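# Plug rack relays into panel sockets with matching color marks

## Task

Take every relay (small transparent box topped with a colored button) out of the black rack and seat it in the vacant panel socket whose color mark is the same as its button. It counts only when fully pressed in and matching the relays already installed: button facing the same side as theirs, top at their height, and upright. No click signals seating. Any relay in a socket of the wrong color fails the job, as does disturbing an already-installed relay so it is raised or tilted. Each relay must stay seated on its own, without the gripper holding it, when the scene ends.

## Robot and tools

Robot: two arms, left_arm and right_arm, each with six joints and a parallel-jaw gripper. The names do not indicate which side of a camera image an arm appears on. Cameras: cam_left_wrist and cam_right_wrist, each 504x504 fisheye, one on each wrist.

Frame: all reported positions share one scene frame. The origin sits on the table surface midway between the arms, +z is up, +x points out across the table, and left_arm is on the +y side. Positions are in metres, orientation is a wxyz quaternion, and velocities are in m/s and rad/s. The printed hand position can be somewhat off, more so when an arm reaches far.

Gripper geometry: the fingers extend along the gripper's +z axis and close along its y axis. The reported end_effector_position is the spot between the pads when shut. Closed fingertips reach about 19 mm past it; fully open, about 6 mm. Closing pushes the tips roughly 13 mm further from the arm, so keep clearance above surfaces. A flat block protrudes about 9 cm toward the gripper's +x and rotates with it.

Tool execute_actions, argument actions: a list holding one action, one wait, or nothing. An empty list just returns the current state with pictures. An action is {"rows": [...], "steps": n}, with 1 to 15 rows and steps from 4 to 15 (default 15); each control step is 1/30 s, each row is used for one step, and the final row repeats to fill remaining steps. A wait is {"steps": n} with n up to 300, counted from the previous result. Optional pictures: true adds camera images. A refused call sends nothing.

Each row is one flat list of 18 numbers covering both arms: first left_arm's 6 joint targets, then its gripper position, force_limit, speed; then the same 9 for right_arm. Include both arms every time. Joint numbers are absolute target angles in radians, in the order waist, shoulder, elbow, forearm roll, wrist pitch, wrist roll, as shown in the Joint positions line. Stated ranges: elbow -2.792 to 2.792, all others -6.283 to 6.283; the real stop can differ by up to 0.010. A target more than 0.010 beyond a range end, and further out than the current angle, gets the call refused; a target past the real stop is clipped there and reported as "joint sent to its limit" (possibly about an earlier action). Motion is rate-limited (2.09 rad/s waist and shoulder, 3.14 elbow, 3.93 the wrist joints, 0.3 s ramp-up, joints of an arm finishing together). Each joint target is kept within a lead of its measured angle (0.456 waist/shoulder, 0.683 elbow, 0.854 wrist joints), and targets are scaled back if they would move the gripper over 70 mm from where it is.

Gripper numbers are absolute settings in [-1, 1]. position: +1 fully open (85 mm), about -0.8 pads touch, -1 closes until blocked. force_limit: about 20 N at -1, 128 N at 0, 235 N at +1 on a 40 mm object; thin items may get less. speed: roughly 20, 85, 150 mm/s at -1, 0, +1; fast closes add a few newtons. To leave a gripper unchanged, repeat its previous three numbers (0 is a real command). A new force_limit or speed applies only after a position change of at least 0.01; to soften a grip, open first. To grip, send -1 and hold it, then look for object_status 2.

Result lines: per-arm pose and velocities; Joint positions and Joint velocities per arm; object_status (0 moving, 1 blocked while opening, 2 blocked while closing, 3 reached target or pads together); position_measured in counts (3 open, ~78 = 60 mm, ~130 = 40 mm, ~180 = 20 mm, ~230 pads meet). If the object slips, fingers re-close automatically, except after a grip at force_limit -1, where status stays 2 even if lost. "joint command not followed" means a clearance check altered joint targets; HELD marks steps where the row was not applied. Results arrive 4 steps before an action ends; those steps run while the next reply is composed. The robot keeps chasing the last target between calls until motion settles or a step is HELD. MOTOR HOT warns of heating from holding loads; an OVER-TEMPERATURE FAULT brakes that arm until it cools.

Faults: contact torque reaching a joint's load limit (N m: waist 295, shoulder 295, elbow 139, wrist joints 39.1, held weight included), or 144 N external force, stops that arm for 10 s and drops the rest of the call. Outside tugs on held parts or pushes on loose ones may occur.

Tool zoom_image: camera (cam_left_wrist or cam_right_wrist) and region [x0, y0, x1, y1] in pixels of that camera's latest image, origin top-left, at most 504 by 504; returns a closer view.

Tool finished_scene: scene is the current scene's number; ends it irreversibly and reports success. Replying with no tool call ends everything.

Avoid: knocking anything off the table, arms colliding or pressing on each other, hard slams or shoves, dropping relays, and jostling installed relays.

Each tool is called after "Call:" by a JSON object that holds its "op" and its "data".

## Session

Call:
{"op": "execute_actions", "data": {"actions": []}}

Scene clock: 0.00 s of 8400.00 s.
left_arm: end_effector_position=(+0.2018, +0.8384, +0.2343) position_measured=3 object_status=3 end_effector_quat_wxyz=(-0.322, +0.943, +0.021, +0.078) end_effector_velocity=(-0.000, -0.000, +0.000) end_effector_angular_velocity=(-0.000, -0.002, +0.001) | right_arm: end_effector_position=(+0.7115, -0.2183, +0.1215) position_measured=3 object_status=3 end_effector_quat_wxyz=(+0.332, -0.163, +0.918, +0.144) end_effector_velocity=(-0.000, -0.000, +0.001) end_effector_angular_velocity=(+0.000, -0.001, -0.000)
Joint positions: left_arm=[ 0.629 -0.331  2.408  0.704  0.612 -2.96 ] | right_arm=[-0.093  0.385  1.946  1.195  0.337 -1.302]
Joint velocities: left_arm=[ 0.    -0.     0.     0.    -0.001 -0.002] | right_arm=[-0.    -0.002  0.     0.     0.     0.   ]

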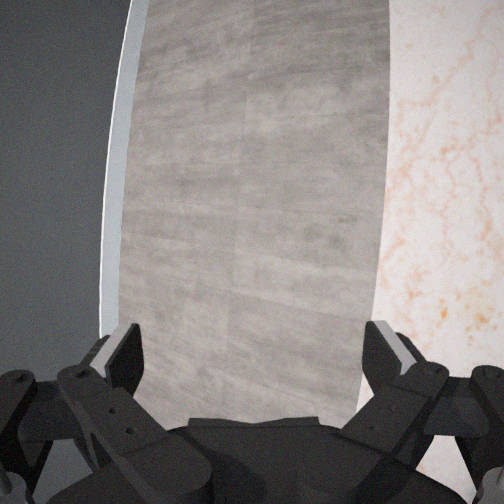

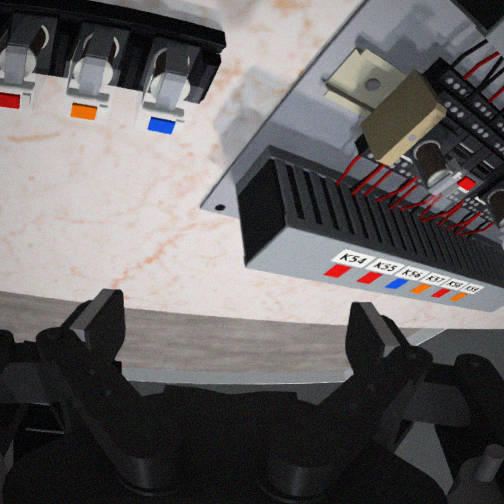

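Call:
{"op": "execute_actions", "data": {"actions": [{"rows":[[0.629,-0.331,2.408,0.704,0.612,-2.96,1,0,0,-0.093,0.15,1.946,1.195,0.337,-1.302,1,0,0]],"steps":12}]}}

Call:
{"op": "execute_actions", "data": {"actions": [{"rows":[[0.629,-0.331,2.408,0.704,0.612,-2.96,1,0,0,0.0,0.2,1.7,0,1.2416,-3.1416,1,0,0]],"steps":15}]}}

Call:
{"op": "execute_actions", "data": {"actions": [{"steps":45}], "pictures": true}}

Scene clock: 1.50 s of 8400.00 s.
left_arm: end_effector_position=(+0.2020, +0.8386, +0.2345) position_measured=3 object_status=3 end_effector_quat_wxyz=(-0.323, +0.943, +0.021, +0.078) end_effector_velocity=(-0.000, +0.000, -0.000) end_effector_angular_velocity=(-0.001, +0.001, +0.001) | right_arm: end_effector_position=(+0.7089, -0.2187, +0.2265) position_measured=3 object_status=3 end_effector_quat_wxyz=(+0.391, -0.169, +0.894, +0.140) end_effector_velocity=(-0.052, -0.007, +0.565) end_effector_angular_velocity=(+0.077, -0.689, -0.001)
Joint positions: left_arm=[ 0.629 -0.331  2.408  0.704  0.612 -2.96 ] | right_arm=[-0.093  0.256  1.946  1.195  0.337 -1.302]
Joint velocities: left_arm=[ 0.     0.001  0.     0.001  0.001 -0.001] | right_arm=[-0.001 -0.694  0.001  0.    -0.     0.   ]
Steps of this call (steps 1 to 37: nothing new was sent; steps 38 to 45: the first 8 steps of this action). Readings (joint positions | what the end effector reports):
38: left_arm=[0.629 -0.331 2.408 0.704 0.612 -2.960] | right_arm=[-0.093 0.385 1.946 1.195 0.337 -1.302] | left_arm position_measured=3 object_status=3 | right_arm position_measured=3 object_status=3
39: left_arm=[0.629 -0.331 2.408 0.704 0.612 -2.960] | right_arm=[-0.093 0.381 1.946 1.195 0.337 -1.302] | left_arm position_measured=3 object_status=3 | right_arm position_measured=3 object_status=3
41: left_arm=[0.629 -0.331 2.408 0.704 0.612 -2.960] | right_arm=[-0.093 0.352 1.946 1.195 0.337 -1.302] | left_arm position_measured=3 object_status=3 | right_arm position_measured=3 object_status=3
45: the state above

Scene clock: 2.00 s of 8400.00 s.
left_arm: end_effector_position=(+0.2020, +0.8387, +0.2345) position_measured=3 object_status=3 end_effector_quat_wxyz=(-0.323, +0.943, +0.021, +0.078) end_effector_velocity=(-0.000, +0.000, +0.000) end_effector_angular_velocity=(+0.000, +0.000, +0.000) | right_arm: end_effector_position=(+0.6065, -0.1568, +0.2893) position_measured=3 object_status=3 end_effector_quat_wxyz=(-0.285, +0.731, -0.618, -0.046) end_effector_velocity=(-0.339, -0.214, -0.181) end_effector_angular_velocity=(-2.785, -0.627, +4.241)
Joint positions: left_arm=[ 0.629 -0.331  2.408  0.704  0.612 -2.96 ] | right_arm=[-0.039  0.178  1.805  0.597  0.845 -1.905]
Joint velocities: left_arm=[ 0.001 -0.    -0.     0.     0.001  0.001] | right_arm=[ 0.159  0.09  -0.423 -2.43   1.602 -2.741]
Steps of this call (steps 1 to 4: the last 4 steps of your previous action; steps 5 to 15: the first 11 steps of this action). Readings (joint positions | what the end effector reports):
5: left_arm=[0.629 -0.331 2.408 0.704 0.612 -2.960] | right_arm=[-0.093 0.155 1.946 1.195 0.337 -1.302] | left_arm position_measured=3 object_status=3 | right_arm position_measured=3 object_status=3
6: left_arm=[0.629 -0.331 2.408 0.704 0.612 -2.960] | right_arm=[-0.092 0.150 1.943 1.188 0.343 -1.309] | left_arm position_measured=3 object_status=3 | right_arm position_measured=3 object_status=3
8: left_arm=[0.629 -0.331 2.408 0.704 0.612 -2.960] | right_arm=[-0.084 0.153 1.926 1.132 0.399 -1.365] | left_arm position_measured=3 object_status=3 | right_arm position_measured=3 object_status=3
12: left_arm=[0.629 -0.331 2.408 0.704 0.612 -2.960] | right_arm=[-0.058 0.168 1.855 0.862 0.655 -1.635] | left_arm position_measured=3 object_status=3 | right_arm position_measured=3 object_status=3
15: the state above

Scene clock: 3.50 s of 8400.00 s.
left_arm: end_effector_position=(+0.2020, +0.8387, +0.2345) position_measured=3 object_status=3 end_effector_quat_wxyz=(-0.323, +0.943, +0.021, +0.078) end_effector_velocity=(-0.000, +0.001, +0.000) end_effector_angular_velocity=(+0.001, -0.000, +0.000) | right_arm: end_effector_position=(+0.5447, -0.2690, +0.2802) position_measured=3 object_status=3 end_effector_quat_wxyz=(+0.000, +0.995, +0.102, -0.000) end_effector_velocity=(-0.000, -0.000, +0.000) end_effector_angular_velocity=(-0.000, -0.001, +0.000)
Joint positions: left_arm=[ 0.629 -0.331  2.408  0.704  0.612 -2.96 ] | right_arm=[ 0.     0.2    1.7   -0.     1.242 -3.142]
Joint velocities: left_arm=[ 0.002  0.    -0.     0.    -0.002  0.001] | right_arm=[-0.    -0.001  0.    -0.001 -0.     0.   ]
Kept back: nothing.
Steps of this call (steps 1 to 4: the last 4 steps of your previous action; steps 5 to 30: the robot went on to your last target; steps 31 to 45: nothing new was sent). Readings (joint positions | what the end effector reports):
1: left_arm=[0.629 -0.331 2.408 0.704 0.612 -2.960] | right_arm=[-0.034 0.181 1.791 0.519 0.897 -2.000] | left_arm position_measured=3 object_status=3 | right_arm position_measured=3 object_status=3
2: left_arm=[0.629 -0.331 2.408 0.704 0.612 -2.960] | right_arm=[-0.029 0.184 1.779 0.447 0.945 -2.099] | left_arm position_measured=3 object_status=3 | right_arm position_measured=3 object_status=3
4: left_arm=[0.629 -0.331 2.408 0.704 0.612 -2.960] | right_arm=[-0.021 0.188 1.757 0.322 1.028 -2.312] | left_arm position_measured=3 object_status=3 | right_arm position_measured=3 object_status=3
8: left_arm=[0.629 -0.331 2.408 0.704 0.612 -2.960] | right_arm=[-0.009 0.195 1.723 0.132 1.154 -2.782] | left_arm position_measured=3 object_status=3 | right_arm position_measured=3 object_status=3
45: the state above
All arms were judged still, so your last target was given up. Only a new action makes them travel on or press farther. Fingers that are still opening or closing keep moving.

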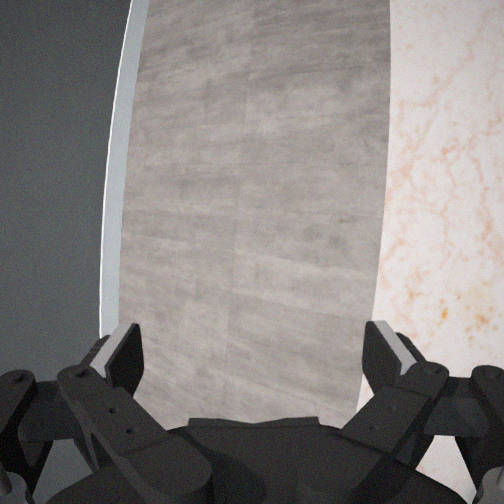

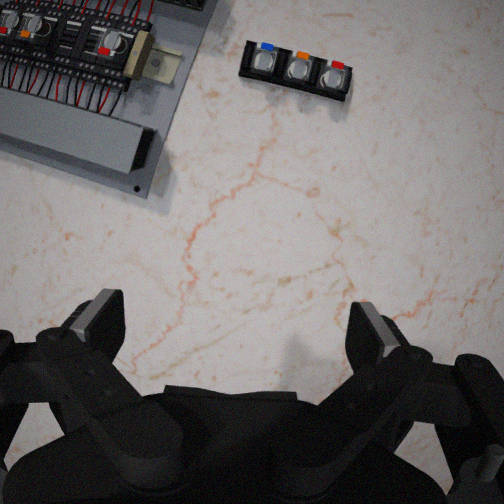

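Call:
{"op": "execute_actions", "data": {"actions": [{"rows":[[0.629,-0.331,2.408,0.704,0.612,-2.96,1,0,0,0.0,0.2665,1.8107,0,1.0644,-3.1416,1,0,0]],"steps":15}]}}

Call:
{"op": "execute_actions", "data": {"actions": [{"steps":10}], "pictures": true}}

Scene clock: 4.27 s of 8400.00 s.
left_arm: end_effector_position=(+0.2020, +0.8387, +0.2345) position_measured=3 object_status=3 end_effector_quat_wxyz=(-0.323, +0.943, +0.021, +0.078) end_effector_velocity=(+0.000, -0.000, -0.000) end_effector_angular_velocity=(-0.000, +0.000, -0.001) | right_arm: end_effector_position=(+0.5448, -0.2690, +0.1802) position_measured=3 object_status=3 end_effector_quat_wxyz=(+0.000, +0.995, +0.102, -0.000) end_effector_velocity=(+0.001, +0.000, +0.001) end_effector_angular_velocity=(+0.001, -0.005, -0.000)
Joint positions: left_arm=[ 0.629 -0.331  2.408  0.704  0.612 -2.96 ] | right_arm=[ 0.     0.267  1.81  -0.     1.065 -3.142]
Joint velocities: left_arm=[ 0.     0.     0.    -0.    -0.001  0.   ] | right_arm=[-0.    -0.002  0.     0.    -0.003 -0.   ]
Steps of this call (steps 1 to 12: nothing new was sent; steps 13 to 23: the first 11 steps of this action). Readings (joint positions | what the end effector reports):
13: left_arm=[0.629 -0.331 2.408 0.704 0.612 -2.960] | right_arm=[0.000 0.200 1.700 -0.000 1.242 -3.142] | left_arm position_measured=3 object_status=3 | right_arm position_measured=3 object_status=3
14: left_arm=[0.629 -0.331 2.408 0.704 0.612 -2.960] | right_arm=[0.000 0.202 1.704 -0.000 1.235 -3.142] | left_arm position_measured=3 object_status=3 | right_arm position_measured=3 object_status=3
16: left_arm=[0.629 -0.331 2.408 0.704 0.612 -2.960] | right_arm=[0.000 0.223 1.739 -0.000 1.180 -3.142] | left_arm position_measured=3 object_status=3 | right_arm position_measured=3 object_status=3
20: left_arm=[0.629 -0.331 2.408 0.704 0.612 -2.960] | right_arm=[0.000 0.266 1.809 -0.000 1.068 -3.142] | left_arm position_measured=3 object_status=3 | right_arm position_measured=3 object_status=3
23: the state above

Scene clock: 4.60 s of 8400.00 s.
left_arm: end_effector_position=(+0.2020, +0.8387, +0.2345) position_measured=3 object_status=3 end_effector_quat_wxyz=(-0.323, +0.943, +0.021, +0.078) end_effector_velocity=(+0.000, -0.000, -0.000) end_effector_angular_velocity=(+0.000, -0.001, +0.000) | right_arm: end_effector_position=(+0.5446, -0.2690, +0.1803) position_measured=3 object_status=3 end_effector_quat_wxyz=(+0.000, +0.995, +0.102, -0.000) end_effector_velocity=(+0.000, -0.000, -0.001) end_effector_angular_velocity=(-0.000, +0.002, -0.000)
Joint positions: left_arm=[ 0.629 -0.331  2.408  0.704  0.612 -2.96 ] | right_arm=[ 0.     0.267  1.811 -0.     1.064 -3.142]
Joint velocities: left_arm=[-0.    -0.     0.     0.    -0.001 -0.001] | right_arm=[-0.     0.002 -0.     0.    -0.    -0.   ]
Kept back: nothing.
Steps of this call (steps 1 to 4: the last 4 steps of your previous action; steps 5 to 10: the robot went on to your last target). Readings (joint positions | what the end effector reports):
1: left_arm=[0.629 -0.331 2.408 0.704 0.612 -2.960] | right_arm=[0.000 0.267 1.810 -0.000 1.065 -3.142] | left_arm position_measured=3 object_status=3 | right_arm position_measured=3 object_status=3
2: left_arm=[0.629 -0.331 2.408 0.704 0.612 -2.960] | right_arm=[0.000 0.267 1.810 -0.000 1.065 -3.142] | left_arm position_measured=3 object_status=3 | right_arm position_measured=3 object_status=3
4: left_arm=[0.629 -0.331 2.408 0.704 0.612 -2.960] | right_arm=[0.000 0.267 1.811 -0.000 1.064 -3.142] | left_arm position_measured=3 object_status=3 | right_arm position_measured=3 object_status=3
8: left_arm=[0.629 -0.331 2.408 0.704 0.612 -2.960] | right_arm=[0.000 0.267 1.811 -0.000 1.064 -3.142] | left_arm position_measured=3 object_status=3 | right_arm position_measured=3 object_status=3
10: the state above

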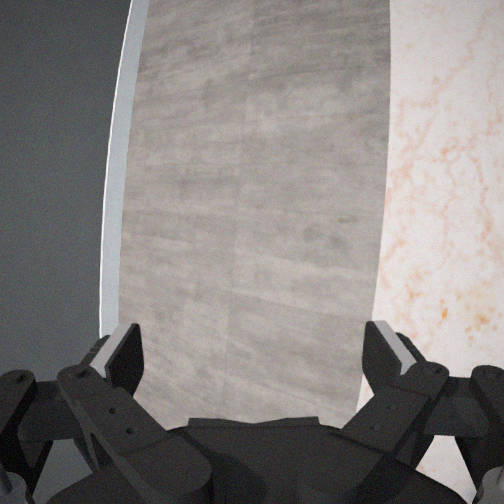

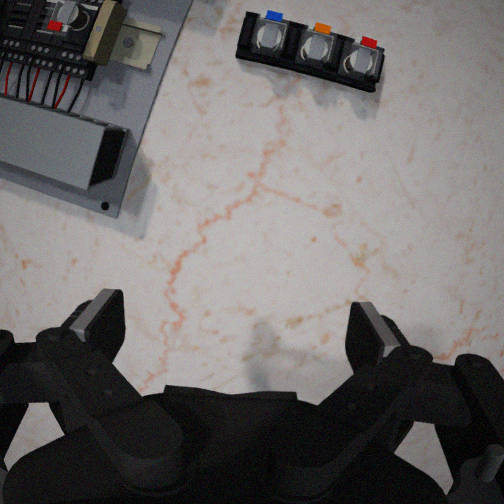

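Call:
{"op": "execute_actions", "data": {"actions": [{"rows":[[0.629,-0.331,2.408,0.704,0.612,-2.96,1,0,0,-0.0552,0.474,1.5702,0,1.0974,-2.943,1,0,0]],"steps":15}]}}

Call:
{"op": "execute_actions", "data": {"actions": [{"steps":12}], "pictures": true}}

Scene clock: 5.70 s of 8400.00 s.
left_arm: end_effector_position=(+0.2020, +0.8387, +0.2345) position_measured=3 object_status=3 end_effector_quat_wxyz=(-0.323, +0.943, +0.021, +0.078) end_effector_velocity=(+0.001, -0.000, +0.000) end_effector_angular_velocity=(-0.000, -0.000, -0.002) | right_arm: end_effector_position=(+0.6750, -0.2844, +0.1512) position_measured=3 object_status=3 end_effector_quat_wxyz=(+0.000, +1.000, -0.020, -0.000) end_effector_velocity=(+0.189, -0.035, -0.068) end_effector_angular_velocity=(-0.002, +0.012, -0.370)
Joint positions: left_arm=[ 0.629 -0.331  2.408  0.704  0.612 -2.96 ] | right_arm=[-0.053  0.467  1.579  0.     1.096 -2.95 ]
Joint velocities: left_arm=[-0.002  0.    -0.    -0.     0.001 -0.001] | right_arm=[-0.081  0.311 -0.35  -0.     0.05   0.289]
Steps of this call (steps 1 to 15: the robot went on to your last target; steps 16 to 22: nothing new was sent; steps 23 to 33: the first 11 steps of this action). Readings (joint positions | what the end effector reports):
23: left_arm=[0.629 -0.331 2.408 0.704 0.612 -2.960] | right_arm=[-0.000 0.267 1.811 0.000 1.064 -3.142] | left_arm position_measured=3 object_status=3 | right_arm position_measured=3 object_status=3
24: left_arm=[0.629 -0.331 2.408 0.704 0.612 -2.960] | right_arm=[-0.001 0.270 1.807 0.000 1.064 -3.139] | left_arm position_measured=3 object_status=3 | right_arm position_measured=3 object_status=3
26: left_arm=[0.629 -0.331 2.408 0.704 0.612 -2.960] | right_arm=[-0.009 0.299 1.772 0.000 1.069 -3.110] | left_arm position_measured=3 object_status=3 | right_arm position_measured=3 object_status=3
30: left_arm=[0.629 -0.331 2.408 0.704 0.612 -2.960] | right_arm=[-0.037 0.406 1.649 0.000 1.086 -3.008] | left_arm position_measured=3 object_status=3 | right_arm position_measured=3 object_status=3
33: the state above

Scene clock: 6.10 s of 8400.00 s.
left_arm: end_effector_position=(+0.2020, +0.8387, +0.2345) position_measured=3 object_status=3 end_effector_quat_wxyz=(-0.323, +0.943, +0.021, +0.078) end_effector_velocity=(-0.000, +0.000, -0.000) end_effector_angular_velocity=(-0.000, +0.000, +0.001) | right_arm: end_effector_position=(+0.6798, -0.2851, +0.1500) position_measured=3 object_status=3 end_effector_quat_wxyz=(-0.000, +1.000, -0.025, -0.000) end_effector_velocity=(-0.000, +0.001, -0.000) end_effector_angular_velocity=(-0.000, +0.000, +0.002)
Joint positions: left_arm=[ 0.629 -0.331  2.408  0.704  0.612 -2.96 ] | right_arm=[-0.055  0.474  1.57   0.     1.097 -2.943]
Joint velocities: left_arm=[ 0.001  0.     0.    -0.     0.    -0.001] | right_arm=[ 0.001  0.    -0.    -0.001 -0.     0.   ]
Kept back: nothing.
Steps of this call (steps 1 to 4: the last 4 steps of your previous action; steps 5 to 12: the robot went on to your last target). Readings (joint positions | what the end effector reports):
1: left_arm=[0.629 -0.331 2.408 0.704 0.612 -2.960] | right_arm=[-0.055 0.473 1.572 0.000 1.097 -2.944] | left_arm position_measured=3 object_status=3 | right_arm position_measured=3 object_status=3
2: left_arm=[0.629 -0.331 2.408 0.704 0.612 -2.960] | right_arm=[-0.055 0.474 1.571 0.000 1.097 -2.943] | left_arm position_measured=3 object_status=3 | right_arm position_measured=3 object_status=3
4: left_arm=[0.629 -0.331 2.408 0.704 0.612 -2.960] | right_arm=[-0.055 0.474 1.570 0.000 1.097 -2.943] | left_arm position_measured=3 object_status=3 | right_arm position_measured=3 object_status=3
8: left_arm=[0.629 -0.331 2.408 0.704 0.612 -2.960] | right_arm=[-0.055 0.474 1.570 0.000 1.097 -2.943] | left_arm position_measured=3 object_status=3 | right_arm position_measured=3 object_status=3
12: the state above

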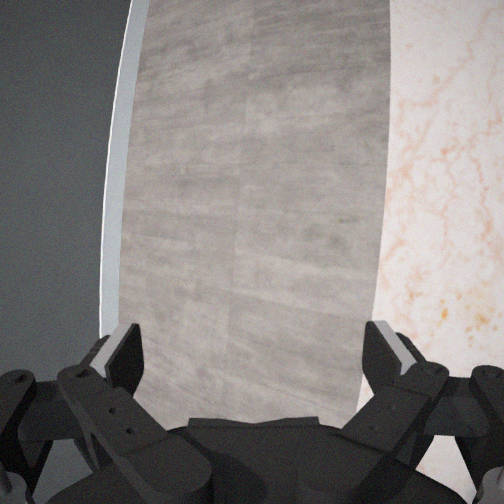

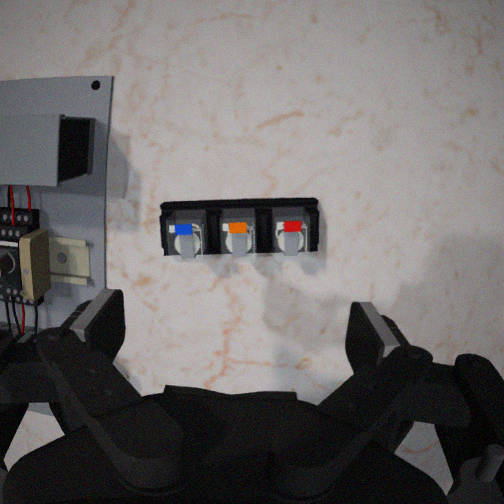

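Call:
{"op": "zoom_image", "data": {"camera": "cam_right_wrist", "region": [150,170,340,290]}}

Call:
{"op": "zoom_image", "data": {"camera": "cam_right_wrist", "region": [0,60,170,360]}}

Region (150, 170, 340, 290) of cam_right_wrist's 504x504 image, scaled by 2.653, with more detail than that image has; it fills the top 318 rows of this view, and the rest is white.

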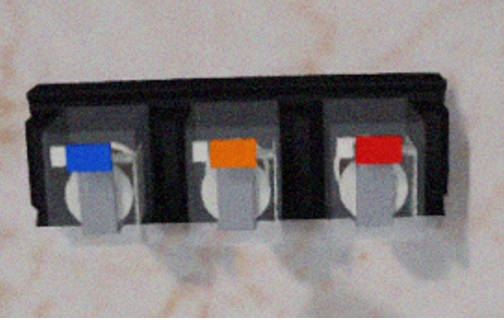

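Region (0, 60, 170, 360) of cam_right_wrist's 504x504 image, scaled by 1.680, with more detail than that image has; it fills the left 286 columns of this view, and the rest is white.

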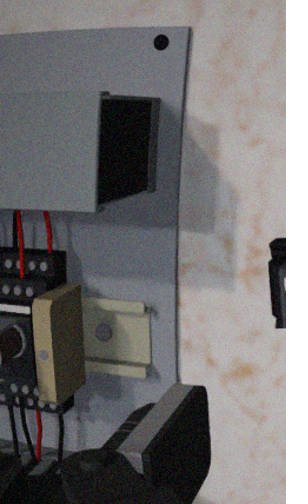

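Call:
{"op": "execute_actions", "data": {"actions": [{"rows":[[0.629,-0.331,2.408,0.704,0.612,-2.96,1,0,0,0.2308,0.547,1.4144,0,1.1802,-2.7068,1,0,0]],"steps":15}]}}

Call:
{"op": "execute_actions", "data": {"actions": [{"steps":15}], "pictures": true}}

Scene clock: 7.00 s of 8400.00 s.
left_arm: end_effector_position=(+0.2020, +0.8387, +0.2345) position_measured=3 object_status=3 end_effector_quat_wxyz=(-0.323, +0.943, +0.021, +0.078) end_effector_velocity=(+0.001, +0.000, +0.000) end_effector_angular_velocity=(+0.000, -0.001, -0.001) | right_arm: end_effector_position=(+0.6746, -0.1259, +0.1642) position_measured=3 object_status=3 end_effector_quat_wxyz=(-0.000, +1.000, -0.008, +0.000) end_effector_velocity=(-0.079, +0.551, +0.042) end_effector_angular_velocity=(-0.001, +0.004, +0.118)
Joint positions: left_arm=[ 0.629 -0.331  2.408  0.704  0.612 -2.96 ] | right_arm=[ 0.14   0.523  1.464 -0.     1.154 -2.782]
Joint velocities: left_arm=[-0.     0.    -0.001  0.    -0.     0.   ] | right_arm=[ 0.665  0.174 -0.361 -0.     0.192  0.547]
Steps of this call (steps 1 to 15: the robot went on to your last target; step 16: nothing new was sent; steps 17 to 27: the first 11 steps of this action). Readings (joint positions | what the end effector reports):
17: left_arm=[0.629 -0.331 2.408 0.704 0.612 -2.960] | right_arm=[-0.055 0.474 1.570 -0.000 1.097 -2.943] | left_arm position_measured=3 object_status=3 | right_arm position_measured=3 object_status=3
18: left_arm=[0.629 -0.331 2.408 0.704 0.612 -2.960] | right_arm=[-0.052 0.475 1.568 -0.000 1.098 -2.940] | left_arm position_measured=3 object_status=3 | right_arm position_measured=3 object_status=3
20: left_arm=[0.629 -0.331 2.408 0.704 0.612 -2.960] | right_arm=[-0.022 0.482 1.552 -0.000 1.107 -2.915] | left_arm position_measured=3 object_status=3 | right_arm position_measured=3 object_status=3
24: left_arm=[0.629 -0.331 2.408 0.704 0.612 -2.960] | right_arm=[0.072 0.506 1.501 -0.000 1.134 -2.838] | left_arm position_measured=3 object_status=3 | right_arm position_measured=3 object_status=3
27: the state above

Scene clock: 7.50 s of 8400.00 s.
left_arm: end_effector_position=(+0.2020, +0.8387, +0.2345) position_measured=3 object_status=3 end_effector_quat_wxyz=(-0.323, +0.943, +0.021, +0.078) end_effector_velocity=(-0.001, +0.000, +0.000) end_effector_angular_velocity=(+0.000, +0.000, +0.002) | right_arm: end_effector_position=(+0.6598, -0.0501, +0.1700) position_measured=3 object_status=3 end_effector_quat_wxyz=(-0.000, +1.000, -0.000, -0.000) end_effector_velocity=(-0.000, +0.000, +0.000) end_effector_angular_velocity=(+0.000, -0.000, +0.000)
Joint positions: left_arm=[ 0.629 -0.331  2.408  0.704  0.612 -2.96 ] | right_arm=[ 0.231  0.547  1.414  0.     1.18  -2.707]
Joint velocities: left_arm=[ 0.    -0.001 -0.    -0.     0.002 -0.   ] | right_arm=[ 0. -0. -0.  0. -0.  0.]
Kept back: nothing.
Steps of this call (steps 1 to 4: the last 4 steps of your previous action; steps 5 to 15: the robot went on to your last target). Readings (joint positions | what the end effector reports):
1: left_arm=[0.629 -0.331 2.408 0.704 0.612 -2.960] | right_arm=[0.162 0.529 1.452 -0.000 1.160 -2.764] | left_arm position_measured=3 object_status=3 | right_arm position_measured=3 object_status=3
2: left_arm=[0.629 -0.331 2.408 0.704 0.612 -2.960] | right_arm=[0.184 0.535 1.440 -0.000 1.167 -2.745] | left_arm position_measured=3 object_status=3 | right_arm position_measured=3 object_status=3
4: left_arm=[0.629 -0.331 2.408 0.704 0.612 -2.960] | right_arm=[0.221 0.544 1.420 0.000 1.177 -2.716] | left_arm position_measured=3 object_status=3 | right_arm position_measured=3 object_status=3
8: left_arm=[0.629 -0.331 2.408 0.704 0.612 -2.960] | right_arm=[0.231 0.547 1.415 0.000 1.180 -2.707] | left_arm position_measured=3 object_status=3 | right_arm position_measured=3 object_status=3
15: the state above

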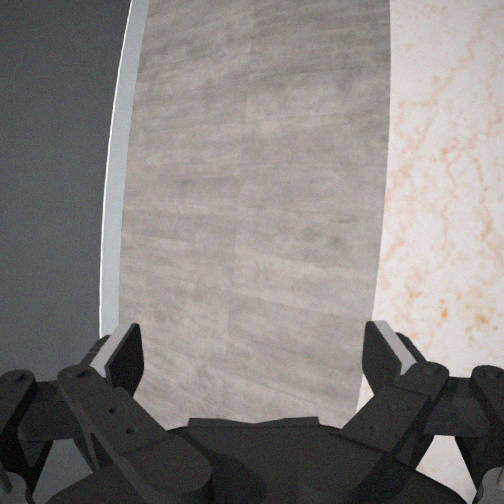

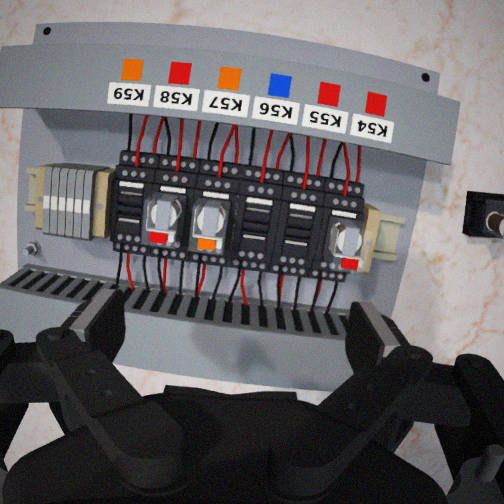

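Call:
{"op": "zoom_image", "data": {"camera": "cam_right_wrist", "region": [100,140,400,300]}}

Region (100, 140, 400, 300) of cam_right_wrist's 504x504 image, scaled by 1.680, with more detail than that image has; it fills the top 269 rows of this view, and the rest is white.

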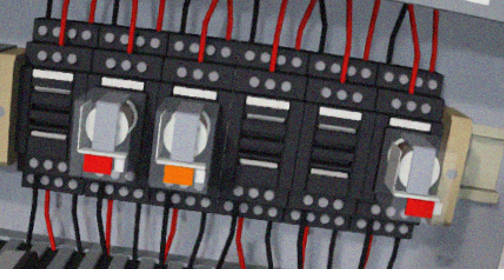

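Call:
{"op": "execute_actions", "data": {"actions": [{"rows":[[0.629,-0.331,2.408,0.704,0.612,-2.96,1,0,0,-0.0173,0.49,1.5608,0,1.0908,-1.4119,0.15,-0.5,0]],"steps":15}]}}

Call:
{"op": "execute_actions", "data": {"actions": [{"rows":[[0.629,-0.331,2.408,0.704,0.612,-2.96,1,0,0,-0.0173,0.5055,1.5608,0,1.0753,-1.4119,0.15,-0.5,0]],"steps":15}]}}

Call:
{"op": "execute_actions", "data": {"actions": [{"steps":10}], "pictures": true}}

Scene clock: 8.97 s of 8400.00 s.
left_arm: end_effector_position=(+0.2020, +0.8387, +0.2345) position_measured=3 object_status=3 end_effector_quat_wxyz=(-0.323, +0.943, +0.021, +0.078) end_effector_velocity=(+0.000, +0.000, +0.000) end_effector_angular_velocity=(+0.000, +0.000, -0.001) | right_arm: end_effector_position=(+0.6783, -0.1612, +0.1547) position_measured=63 object_status=0 end_effector_quat_wxyz=(+0.000, +0.939, -0.344, -0.000) end_effector_velocity=(+0.033, -0.374, -0.051) end_effector_angular_velocity=(-0.002, -0.001, -3.141)
Joint positions: left_arm=[ 0.629 -0.331  2.408  0.704  0.612 -2.96 ] | right_arm=[ 0.097  0.517  1.493 -0.     1.132 -2.138]
Joint velocities: left_arm=[-0.     0.    -0.    -0.     0.     0.001] | right_arm=[-0.452 -0.104  0.266 -0.    -0.163  2.69 ]
Steps of this call (steps 1 to 15: the robot went on to your last target; steps 16 to 33: nothing new was sent; steps 34 to 44: the first 11 steps of this action). Readings (joint positions | what the end effector reports):
34: left_arm=[0.629 -0.331 2.408 0.704 0.612 -2.960] | right_arm=[0.231 0.547 1.414 -0.000 1.180 -2.707] | left_arm position_measured=3 object_status=3 | right_arm position_measured=3 object_status=0
35: left_arm=[0.629 -0.331 2.408 0.704 0.612 -2.960] | right_arm=[0.229 0.547 1.415 -0.000 1.180 -2.699] | left_arm position_measured=3 object_status=3 | right_arm position_measured=4 object_status=0
37: left_arm=[0.629 -0.331 2.408 0.704 0.612 -2.960] | right_arm=[0.213 0.543 1.425 -0.000 1.174 -2.644] | left_arm position_measured=3 object_status=3 | right_arm position_measured=13 object_status=0
41: left_arm=[0.629 -0.331 2.408 0.704 0.612 -2.960] | right_arm=[0.145 0.528 1.465 -0.000 1.150 -2.387] | left_arm position_measured=3 object_status=3 | right_arm position_measured=41 object_status=0
44: the state above

Scene clock: 9.47 s of 8400.00 s.
left_arm: end_effector_position=(+0.2020, +0.8387, +0.2345) position_measured=3 object_status=3 end_effector_quat_wxyz=(-0.323, +0.943, +0.021, +0.078) end_effector_velocity=(-0.000, -0.000, -0.000) end_effector_angular_velocity=(-0.000, -0.001, +0.001) | right_arm: end_effector_position=(+0.6849, -0.2539, +0.1302) position_measured=110 object_status=0 end_effector_quat_wxyz=(+0.000, -0.717, +0.697, -0.000) end_effector_velocity=(-0.000, -0.001, -0.001) end_effector_angular_velocity=(-0.000, +0.001, -0.003)
Joint positions: left_arm=[ 0.629 -0.331  2.408  0.704  0.612 -2.96 ] | right_arm=[-0.017  0.505  1.561 -0.     1.075 -1.412]
Joint velocities: left_arm=[-0.    -0.     0.     0.     0.    -0.001] | right_arm=[-0.001  0.001  0.    -0.     0.     0.002]
Steps of this call (steps 1 to 4: the last 4 steps of your previous action; steps 5 to 15: the first 11 steps of this action). Readings (joint positions | what the end effector reports):
5: left_arm=[0.629 -0.331 2.408 0.704 0.612 -2.960] | right_arm=[0.022 0.499 1.537 -0.000 1.105 -1.664] | left_arm position_measured=3 object_status=3 | right_arm position_measured=101 object_status=0
6: left_arm=[0.629 -0.331 2.408 0.704 0.612 -2.960] | right_arm=[0.010 0.498 1.544 -0.000 1.100 -1.587] | left_arm position_measured=3 object_status=3 | right_arm position_measured=105 object_status=0
8: left_arm=[0.629 -0.331 2.408 0.704 0.612 -2.960] | right_arm=[-0.008 0.500 1.555 -0.000 1.085 -1.474] | left_arm position_measured=3 object_status=3 | right_arm position_measured=109 object_status=0
12: left_arm=[0.629 -0.331 2.408 0.704 0.612 -2.960] | right_arm=[-0.017 0.505 1.561 -0.000 1.075 -1.412] | left_arm position_measured=3 object_status=3 | right_arm position_measured=110 object_status=0
15: the state above

Scene clock: 9.80 s of 8400.00 s.
left_arm: end_effector_position=(+0.2020, +0.8387, +0.2345) position_measured=3 object_status=3 end_effector_quat_wxyz=(-0.323, +0.943, +0.021, +0.078) end_effector_velocity=(+0.001, -0.000, -0.000) end_effector_angular_velocity=(-0.000, +0.000, -0.002) | right_arm: end_effector_position=(+0.6849, -0.2540, +0.1300) position_measured=110 object_status=3 end_effector_quat_wxyz=(+0.000, -0.717, +0.697, -0.000) end_effector_velocity=(+0.000, -0.000, +0.000) end_effector_angular_velocity=(+0.000, -0.000, -0.001)
Joint positions: left_arm=[ 0.629 -0.331  2.408  0.704  0.612 -2.96 ] | right_arm=[-0.017  0.505  1.561 -0.     1.075 -1.412]
Joint velocities: left_arm=[-0.002  0.     0.    -0.    -0.001  0.   ] | right_arm=[-0.001 -0.     0.     0.    -0.     0.   ]
Kept back: nothing.
Steps of this call (steps 1 to 4: the last 4 steps of your previous action; steps 5 to 10: the robot went on to your last target). Readings (joint positions | what the end effector reports):
1: left_arm=[0.629 -0.331 2.408 0.704 0.612 -2.960] | right_arm=[-0.017 0.505 1.561 -0.000 1.075 -1.412] | left_arm position_measured=3 object_status=3 | right_arm position_measured=110 object_status=3
2: left_arm=[0.629 -0.331 2.408 0.704 0.612 -2.960] | right_arm=[-0.017 0.505 1.561 -0.000 1.075 -1.412] | left_arm position_measured=3 object_status=3 | right_arm position_measured=110 object_status=3
4: left_arm=[0.629 -0.331 2.408 0.704 0.612 -2.960] | right_arm=[-0.017 0.505 1.561 -0.000 1.075 -1.412] | left_arm position_measured=3 object_status=3 | right_arm position_measured=110 object_status=3
8: left_arm=[0.629 -0.331 2.408 0.704 0.612 -2.960] | right_arm=[-0.017 0.505 1.561 -0.000 1.075 -1.412] | left_arm position_measured=3 object_status=3 | right_arm position_measured=110 object_status=3
10: the state above

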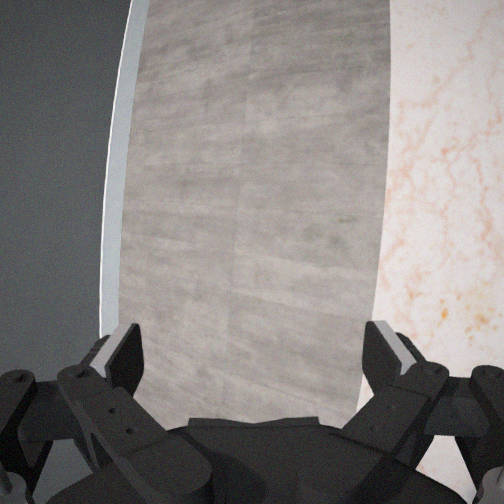

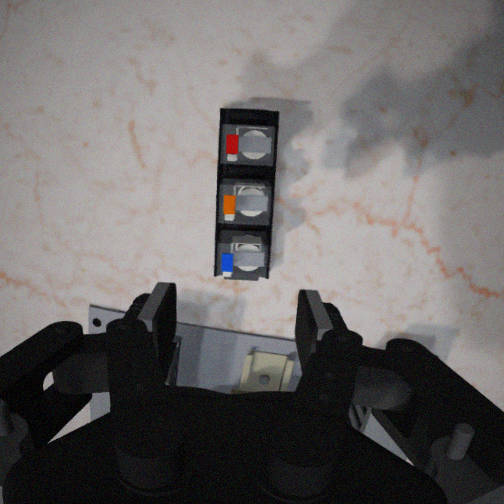

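Call:
{"op": "execute_actions", "data": {"actions": [{"rows":[[0.629,-0.331,2.408,0.704,0.612,-2.96,1,0,0,-0.0053,0.536,1.5934,0,1.0122,-1.3999,0.15,-0.5,0]],"steps":15}], "pictures": true}}

Call:
{"op": "zoom_image", "data": {"camera": "cam_right_wrist", "region": [140,150,340,350]}}

Scene clock: 10.67 s of 8400.00 s.
left_arm: end_effector_position=(+0.2020, +0.8387, +0.2345) position_measured=3 object_status=3 end_effector_quat_wxyz=(-0.323, +0.943, +0.021, +0.078) end_effector_velocity=(-0.001, +0.001, +0.000) end_effector_angular_velocity=(+0.000, -0.001, +0.003) | right_arm: end_effector_position=(+0.6814, -0.2451, +0.0899) position_measured=110 object_status=3 end_effector_quat_wxyz=(-0.000, -0.717, +0.697, +0.000) end_effector_velocity=(+0.000, +0.001, +0.002) end_effector_angular_velocity=(+0.001, -0.003, +0.000)
Joint positions: left_arm=[ 0.629 -0.331  2.408  0.704  0.612 -2.96 ] | right_arm=[-0.005  0.536  1.593 -0.     1.012 -1.4  ]
Joint velocities: left_arm=[ 0.003 -0.    -0.     0.     0.    -0.001] | right_arm=[ 0.001 -0.003  0.     0.001 -0.     0.   ]
Steps of this call (steps 1 to 15: the robot went on to your last target; steps 16 to 26: the first 11 steps of this action). Readings (joint positions | what the end effector reports):
16: left_arm=[0.629 -0.331 2.408 0.704 0.612 -2.960] | right_arm=[-0.017 0.506 1.561 0.000 1.075 -1.412] | left_arm position_measured=3 object_status=3 | right_arm position_measured=110 object_status=3
17: left_arm=[0.629 -0.331 2.408 0.704 0.612 -2.960] | right_arm=[-0.016 0.509 1.564 0.000 1.068 -1.410] | left_arm position_measured=3 object_status=3 | right_arm position_measured=110 object_status=3
19: left_arm=[0.629 -0.331 2.408 0.704 0.612 -2.960] | right_arm=[-0.008 0.530 1.588 0.000 1.025 -1.402] | left_arm position_measured=3 object_status=3 | right_arm position_measured=110 object_status=3
23: left_arm=[0.629 -0.331 2.408 0.704 0.612 -2.960] | right_arm=[-0.005 0.537 1.593 -0.000 1.012 -1.400] | left_arm position_measured=3 object_status=3 | right_arm position_measured=110 object_status=3
26: the state above

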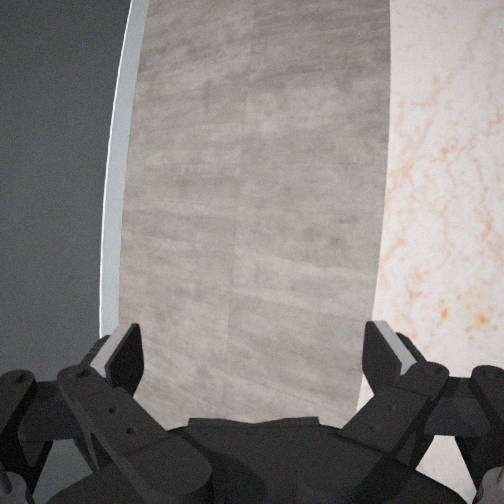

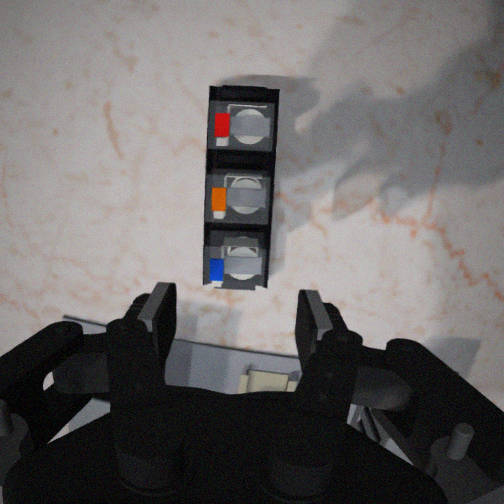

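Region (140, 150, 340, 350) of cam_right_wrist's 504x504 image, scaled by 2.520, with more detail than that image has.

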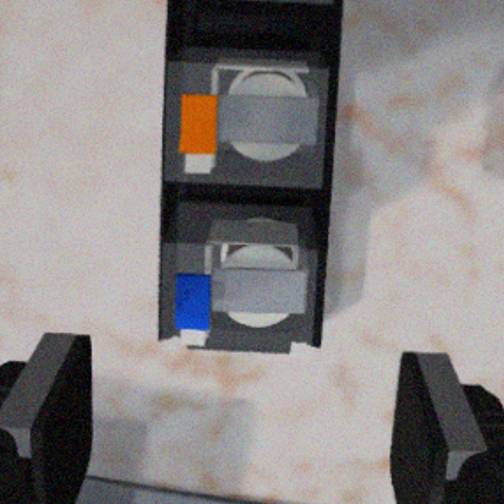

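Call:
{"op": "execute_actions", "data": {"actions": [{"rows":[[0.629,-0.331,2.408,0.704,0.612,-2.96,1,0,0,-0.0053,0.5627,1.6126,0,0.9663,-1.3999,0.15,-0.5,0]],"steps":15}], "pictures": true}}

Scene clock: 11.27 s of 8400.00 s.
left_arm: end_effector_position=(+0.2020, +0.8387, +0.2345) position_measured=3 object_status=3 end_effector_quat_wxyz=(-0.323, +0.943, +0.021, +0.078) end_effector_velocity=(+0.000, -0.000, +0.000) end_effector_angular_velocity=(-0.000, +0.001, -0.001) | right_arm: end_effector_position=(+0.6814, -0.2450, +0.0599) position_measured=110 object_status=3 end_effector_quat_wxyz=(-0.000, -0.717, +0.697, +0.000) end_effector_velocity=(-0.000, +0.001, -0.000) end_effector_angular_velocity=(-0.000, +0.000, +0.001)
Joint positions: left_arm=[ 0.629 -0.331  2.408  0.704  0.612 -2.96 ] | right_arm=[-0.005  0.563  1.613 -0.     0.966 -1.4  ]
Joint velocities: left_arm=[-0.002 -0.    -0.    -0.     0.001  0.   ] | right_arm=[ 0.001  0.001 -0.    -0.    -0.     0.   ]
Steps of this call (steps 1 to 4: the last 4 steps of your previous action; steps 5 to 7: the robot went on to your last target; steps 8 to 18: the first 11 steps of this action). Readings (joint positions | what the end effector reports):
8: left_arm=[0.629 -0.331 2.408 0.704 0.612 -2.960] | right_arm=[-0.005 0.536 1.593 -0.000 1.012 -1.400] | left_arm position_measured=3 object_status=3 | right_arm position_measured=110 object_status=3
9: left_arm=[0.629 -0.331 2.408 0.704 0.612 -2.960] | right_arm=[-0.005 0.539 1.596 0.000 1.005 -1.400] | left_arm position_measured=3 object_status=3 | right_arm position_measured=110 object_status=3
11: left_arm=[0.629 -0.331 2.408 0.704 0.612 -2.960] | right_arm=[-0.005 0.559 1.611 0.000 0.972 -1.400] | left_arm position_measured=3 object_status=3 | right_arm position_measured=110 object_status=3
15: left_arm=[0.629 -0.331 2.408 0.704 0.612 -2.960] | right_arm=[-0.005 0.563 1.613 -0.000 0.966 -1.400] | left_arm position_measured=3 object_status=3 | right_arm position_measured=110 object_status=3
18: the state above

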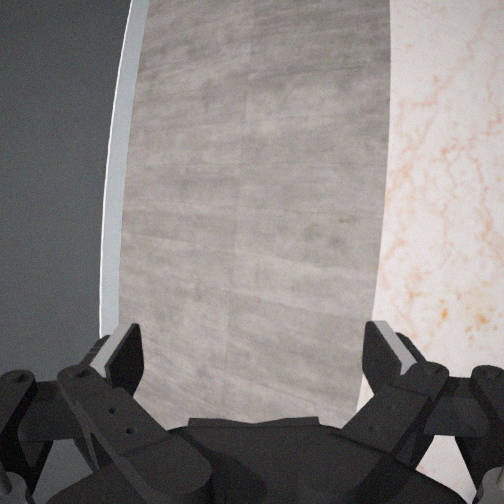

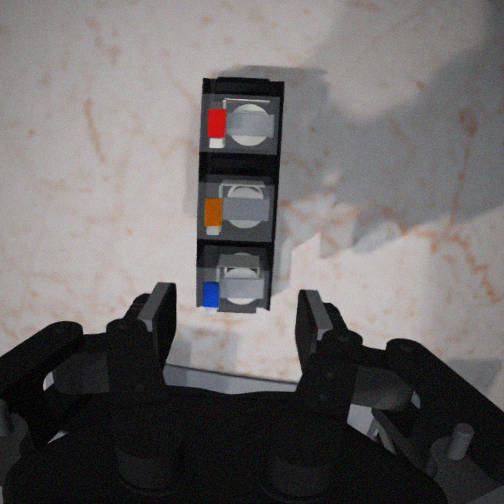

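Call:
{"op": "execute_actions", "data": {"actions": [{"rows":[[0.629,-0.331,2.408,0.704,0.612,-2.96,1,0,0,-0.0053,0.5748,1.6201,0,0.9467,-1.3999,0.15,-0.5,0]],"steps":12}], "pictures": true}}

Call:
{"op": "zoom_image", "data": {"camera": "cam_right_wrist", "region": [140,200,340,400]}}

Scene clock: 11.83 s of 8400.00 s.
left_arm: end_effector_position=(+0.2020, +0.8387, +0.2345) position_measured=3 object_status=3 end_effector_quat_wxyz=(-0.323, +0.943, +0.021, +0.078) end_effector_velocity=(+0.001, -0.000, +0.000) end_effector_angular_velocity=(+0.001, -0.000, -0.003) | right_arm: end_effector_position=(+0.6813, -0.2451, +0.0470) position_measured=110 object_status=3 end_effector_quat_wxyz=(+0.000, -0.717, +0.697, +0.000) end_effector_velocity=(+0.000, -0.001, +0.000) end_effector_angular_velocity=(+0.000, -0.000, -0.001)
Joint positions: left_arm=[ 0.629 -0.331  2.408  0.704  0.612 -2.96 ] | right_arm=[-0.005  0.575  1.62   0.     0.947 -1.4  ]
Joint velocities: left_arm=[-0.001 -0.001  0.    -0.    -0.001  0.001] | right_arm=[-0.001 -0.     0.     0.     0.     0.   ]
Steps of this call (steps 1 to 4: the last 4 steps of your previous action; steps 5 to 9: the robot went on to your last target; steps 10 to 17: the first 8 steps of this action). Readings (joint positions | what the end effector reports):
10: left_arm=[0.629 -0.331 2.408 0.704 0.612 -2.960] | right_arm=[-0.005 0.563 1.613 -0.000 0.966 -1.400] | left_arm position_measured=3 object_status=3 | right_arm position_measured=110 object_status=3
11: left_arm=[0.629 -0.331 2.408 0.704 0.612 -2.960] | right_arm=[-0.005 0.566 1.615 0.000 0.960 -1.400] | left_arm position_measured=3 object_status=3 | right_arm position_measured=110 object_status=3
13: left_arm=[0.629 -0.331 2.408 0.704 0.612 -2.960] | right_arm=[-0.005 0.575 1.621 0.000 0.947 -1.400] | left_arm position_measured=3 object_status=3 | right_arm position_measured=110 object_status=3
17: the state above

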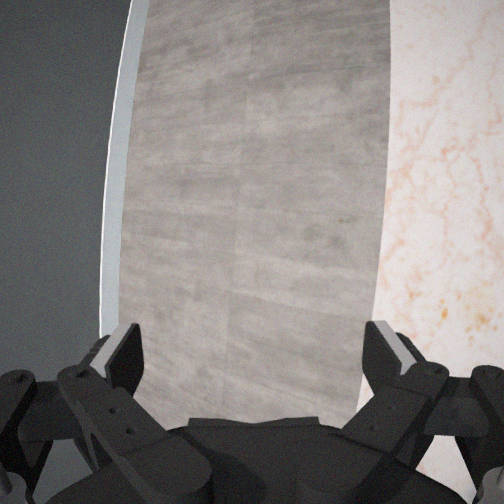

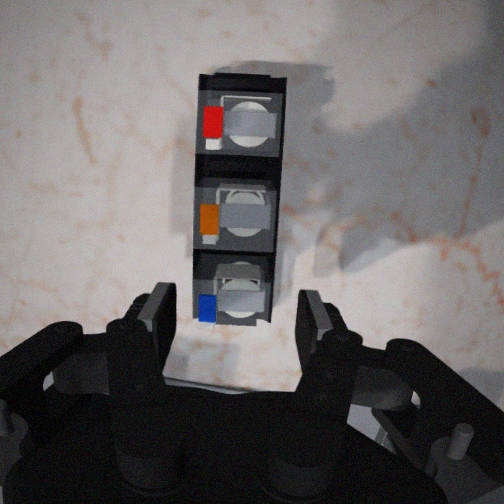

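Region (140, 200, 340, 400) of cam_right_wrist's 504x504 image, scaled by 2.520, with more detail than that image has.

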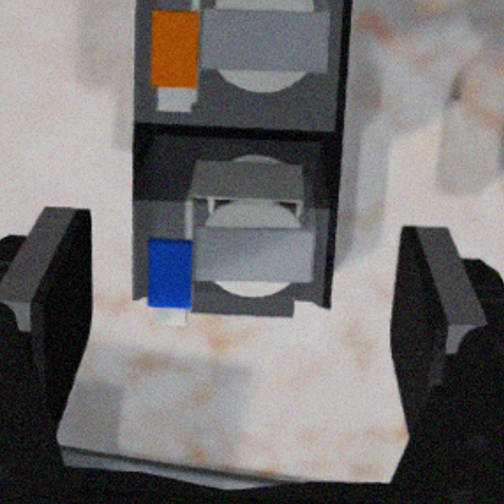

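Call:
{"op": "execute_actions", "data": {"actions": [{"rows":[[0.629,-0.331,2.408,0.704,0.612,-2.96,1,0,0,-0.0152,0.5762,1.6267,0,0.9387,-1.4098,0.15,-0.5,0]],"steps":12}], "pictures": true}}

Call:
{"op": "zoom_image", "data": {"camera": "cam_right_wrist", "region": [140,200,340,400]}}

Scene clock: 12.63 s of 8400.00 s.
left_arm: end_effector_position=(+0.2020, +0.8387, +0.2345) position_measured=3 object_status=3 end_effector_quat_wxyz=(-0.323, +0.943, +0.021, +0.078) end_effector_velocity=(-0.001, -0.000, -0.000) end_effector_angular_velocity=(-0.000, +0.000, +0.001) | right_arm: end_effector_position=(+0.6813, -0.2531, +0.0430) position_measured=110 object_status=3 end_effector_quat_wxyz=(-0.000, -0.717, +0.697, -0.000) end_effector_velocity=(-0.000, +0.000, -0.001) end_effector_angular_velocity=(-0.000, +0.001, +0.002)
Joint positions: left_arm=[ 0.629 -0.331  2.408  0.704  0.612 -2.96 ] | right_arm=[-0.015  0.576  1.627 -0.     0.939 -1.41 ]
Joint velocities: left_arm=[ 0.001 -0.     0.001  0.     0.    -0.001] | right_arm=[ 0.     0.001 -0.    -0.     0.    -0.001]
Steps of this call (steps 1 to 4: the last 4 steps of your previous action; steps 5 to 15: the robot went on to your last target; step 16: nothing new was sent; steps 17 to 24: the first 8 steps of this action). Readings (joint positions | what the end effector reports):
17: left_arm=[0.629 -0.331 2.408 0.704 0.612 -2.960] | right_arm=[-0.005 0.575 1.620 0.000 0.947 -1.400] | left_arm position_measured=3 object_status=3 | right_arm position_measured=110 object_status=3
18: left_arm=[0.629 -0.331 2.408 0.704 0.612 -2.960] | right_arm=[-0.009 0.575 1.622 0.000 0.944 -1.403] | left_arm position_measured=3 object_status=3 | right_arm position_measured=110 object_status=3
20: left_arm=[0.629 -0.331 2.408 0.704 0.612 -2.960] | right_arm=[-0.015 0.576 1.627 -0.000 0.939 -1.409] | left_arm position_measured=3 object_status=3 | right_arm position_measured=110 object_status=3
24: the state above

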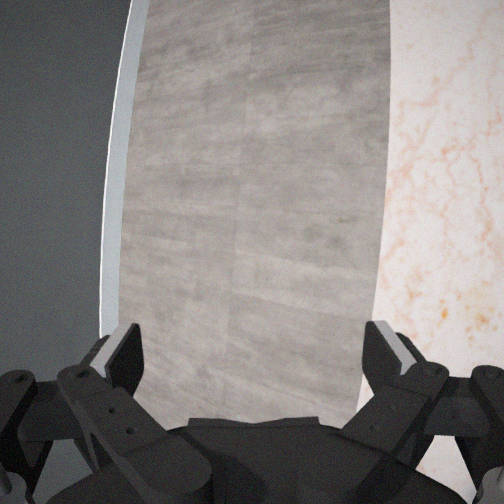

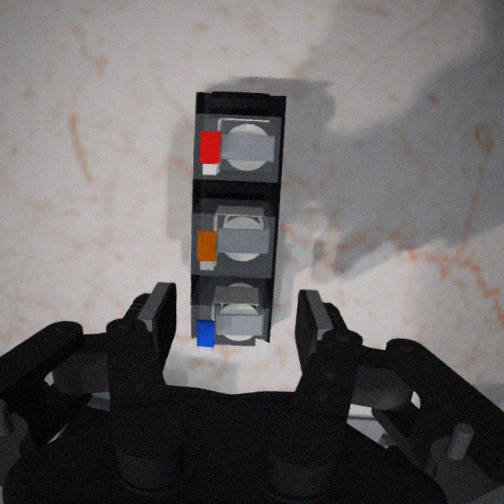

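Region (140, 200, 340, 400) of cam_right_wrist's 504x504 image, scaled by 2.520, with more detail than that image has.

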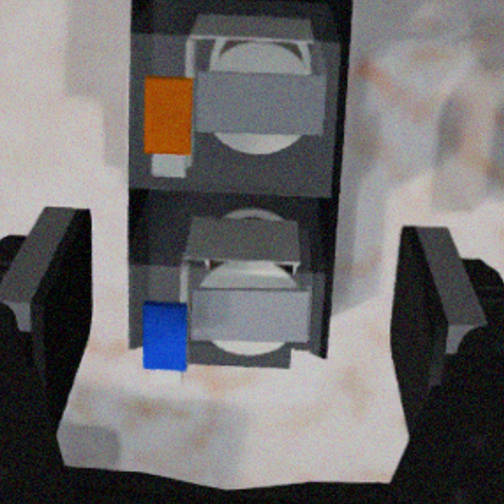

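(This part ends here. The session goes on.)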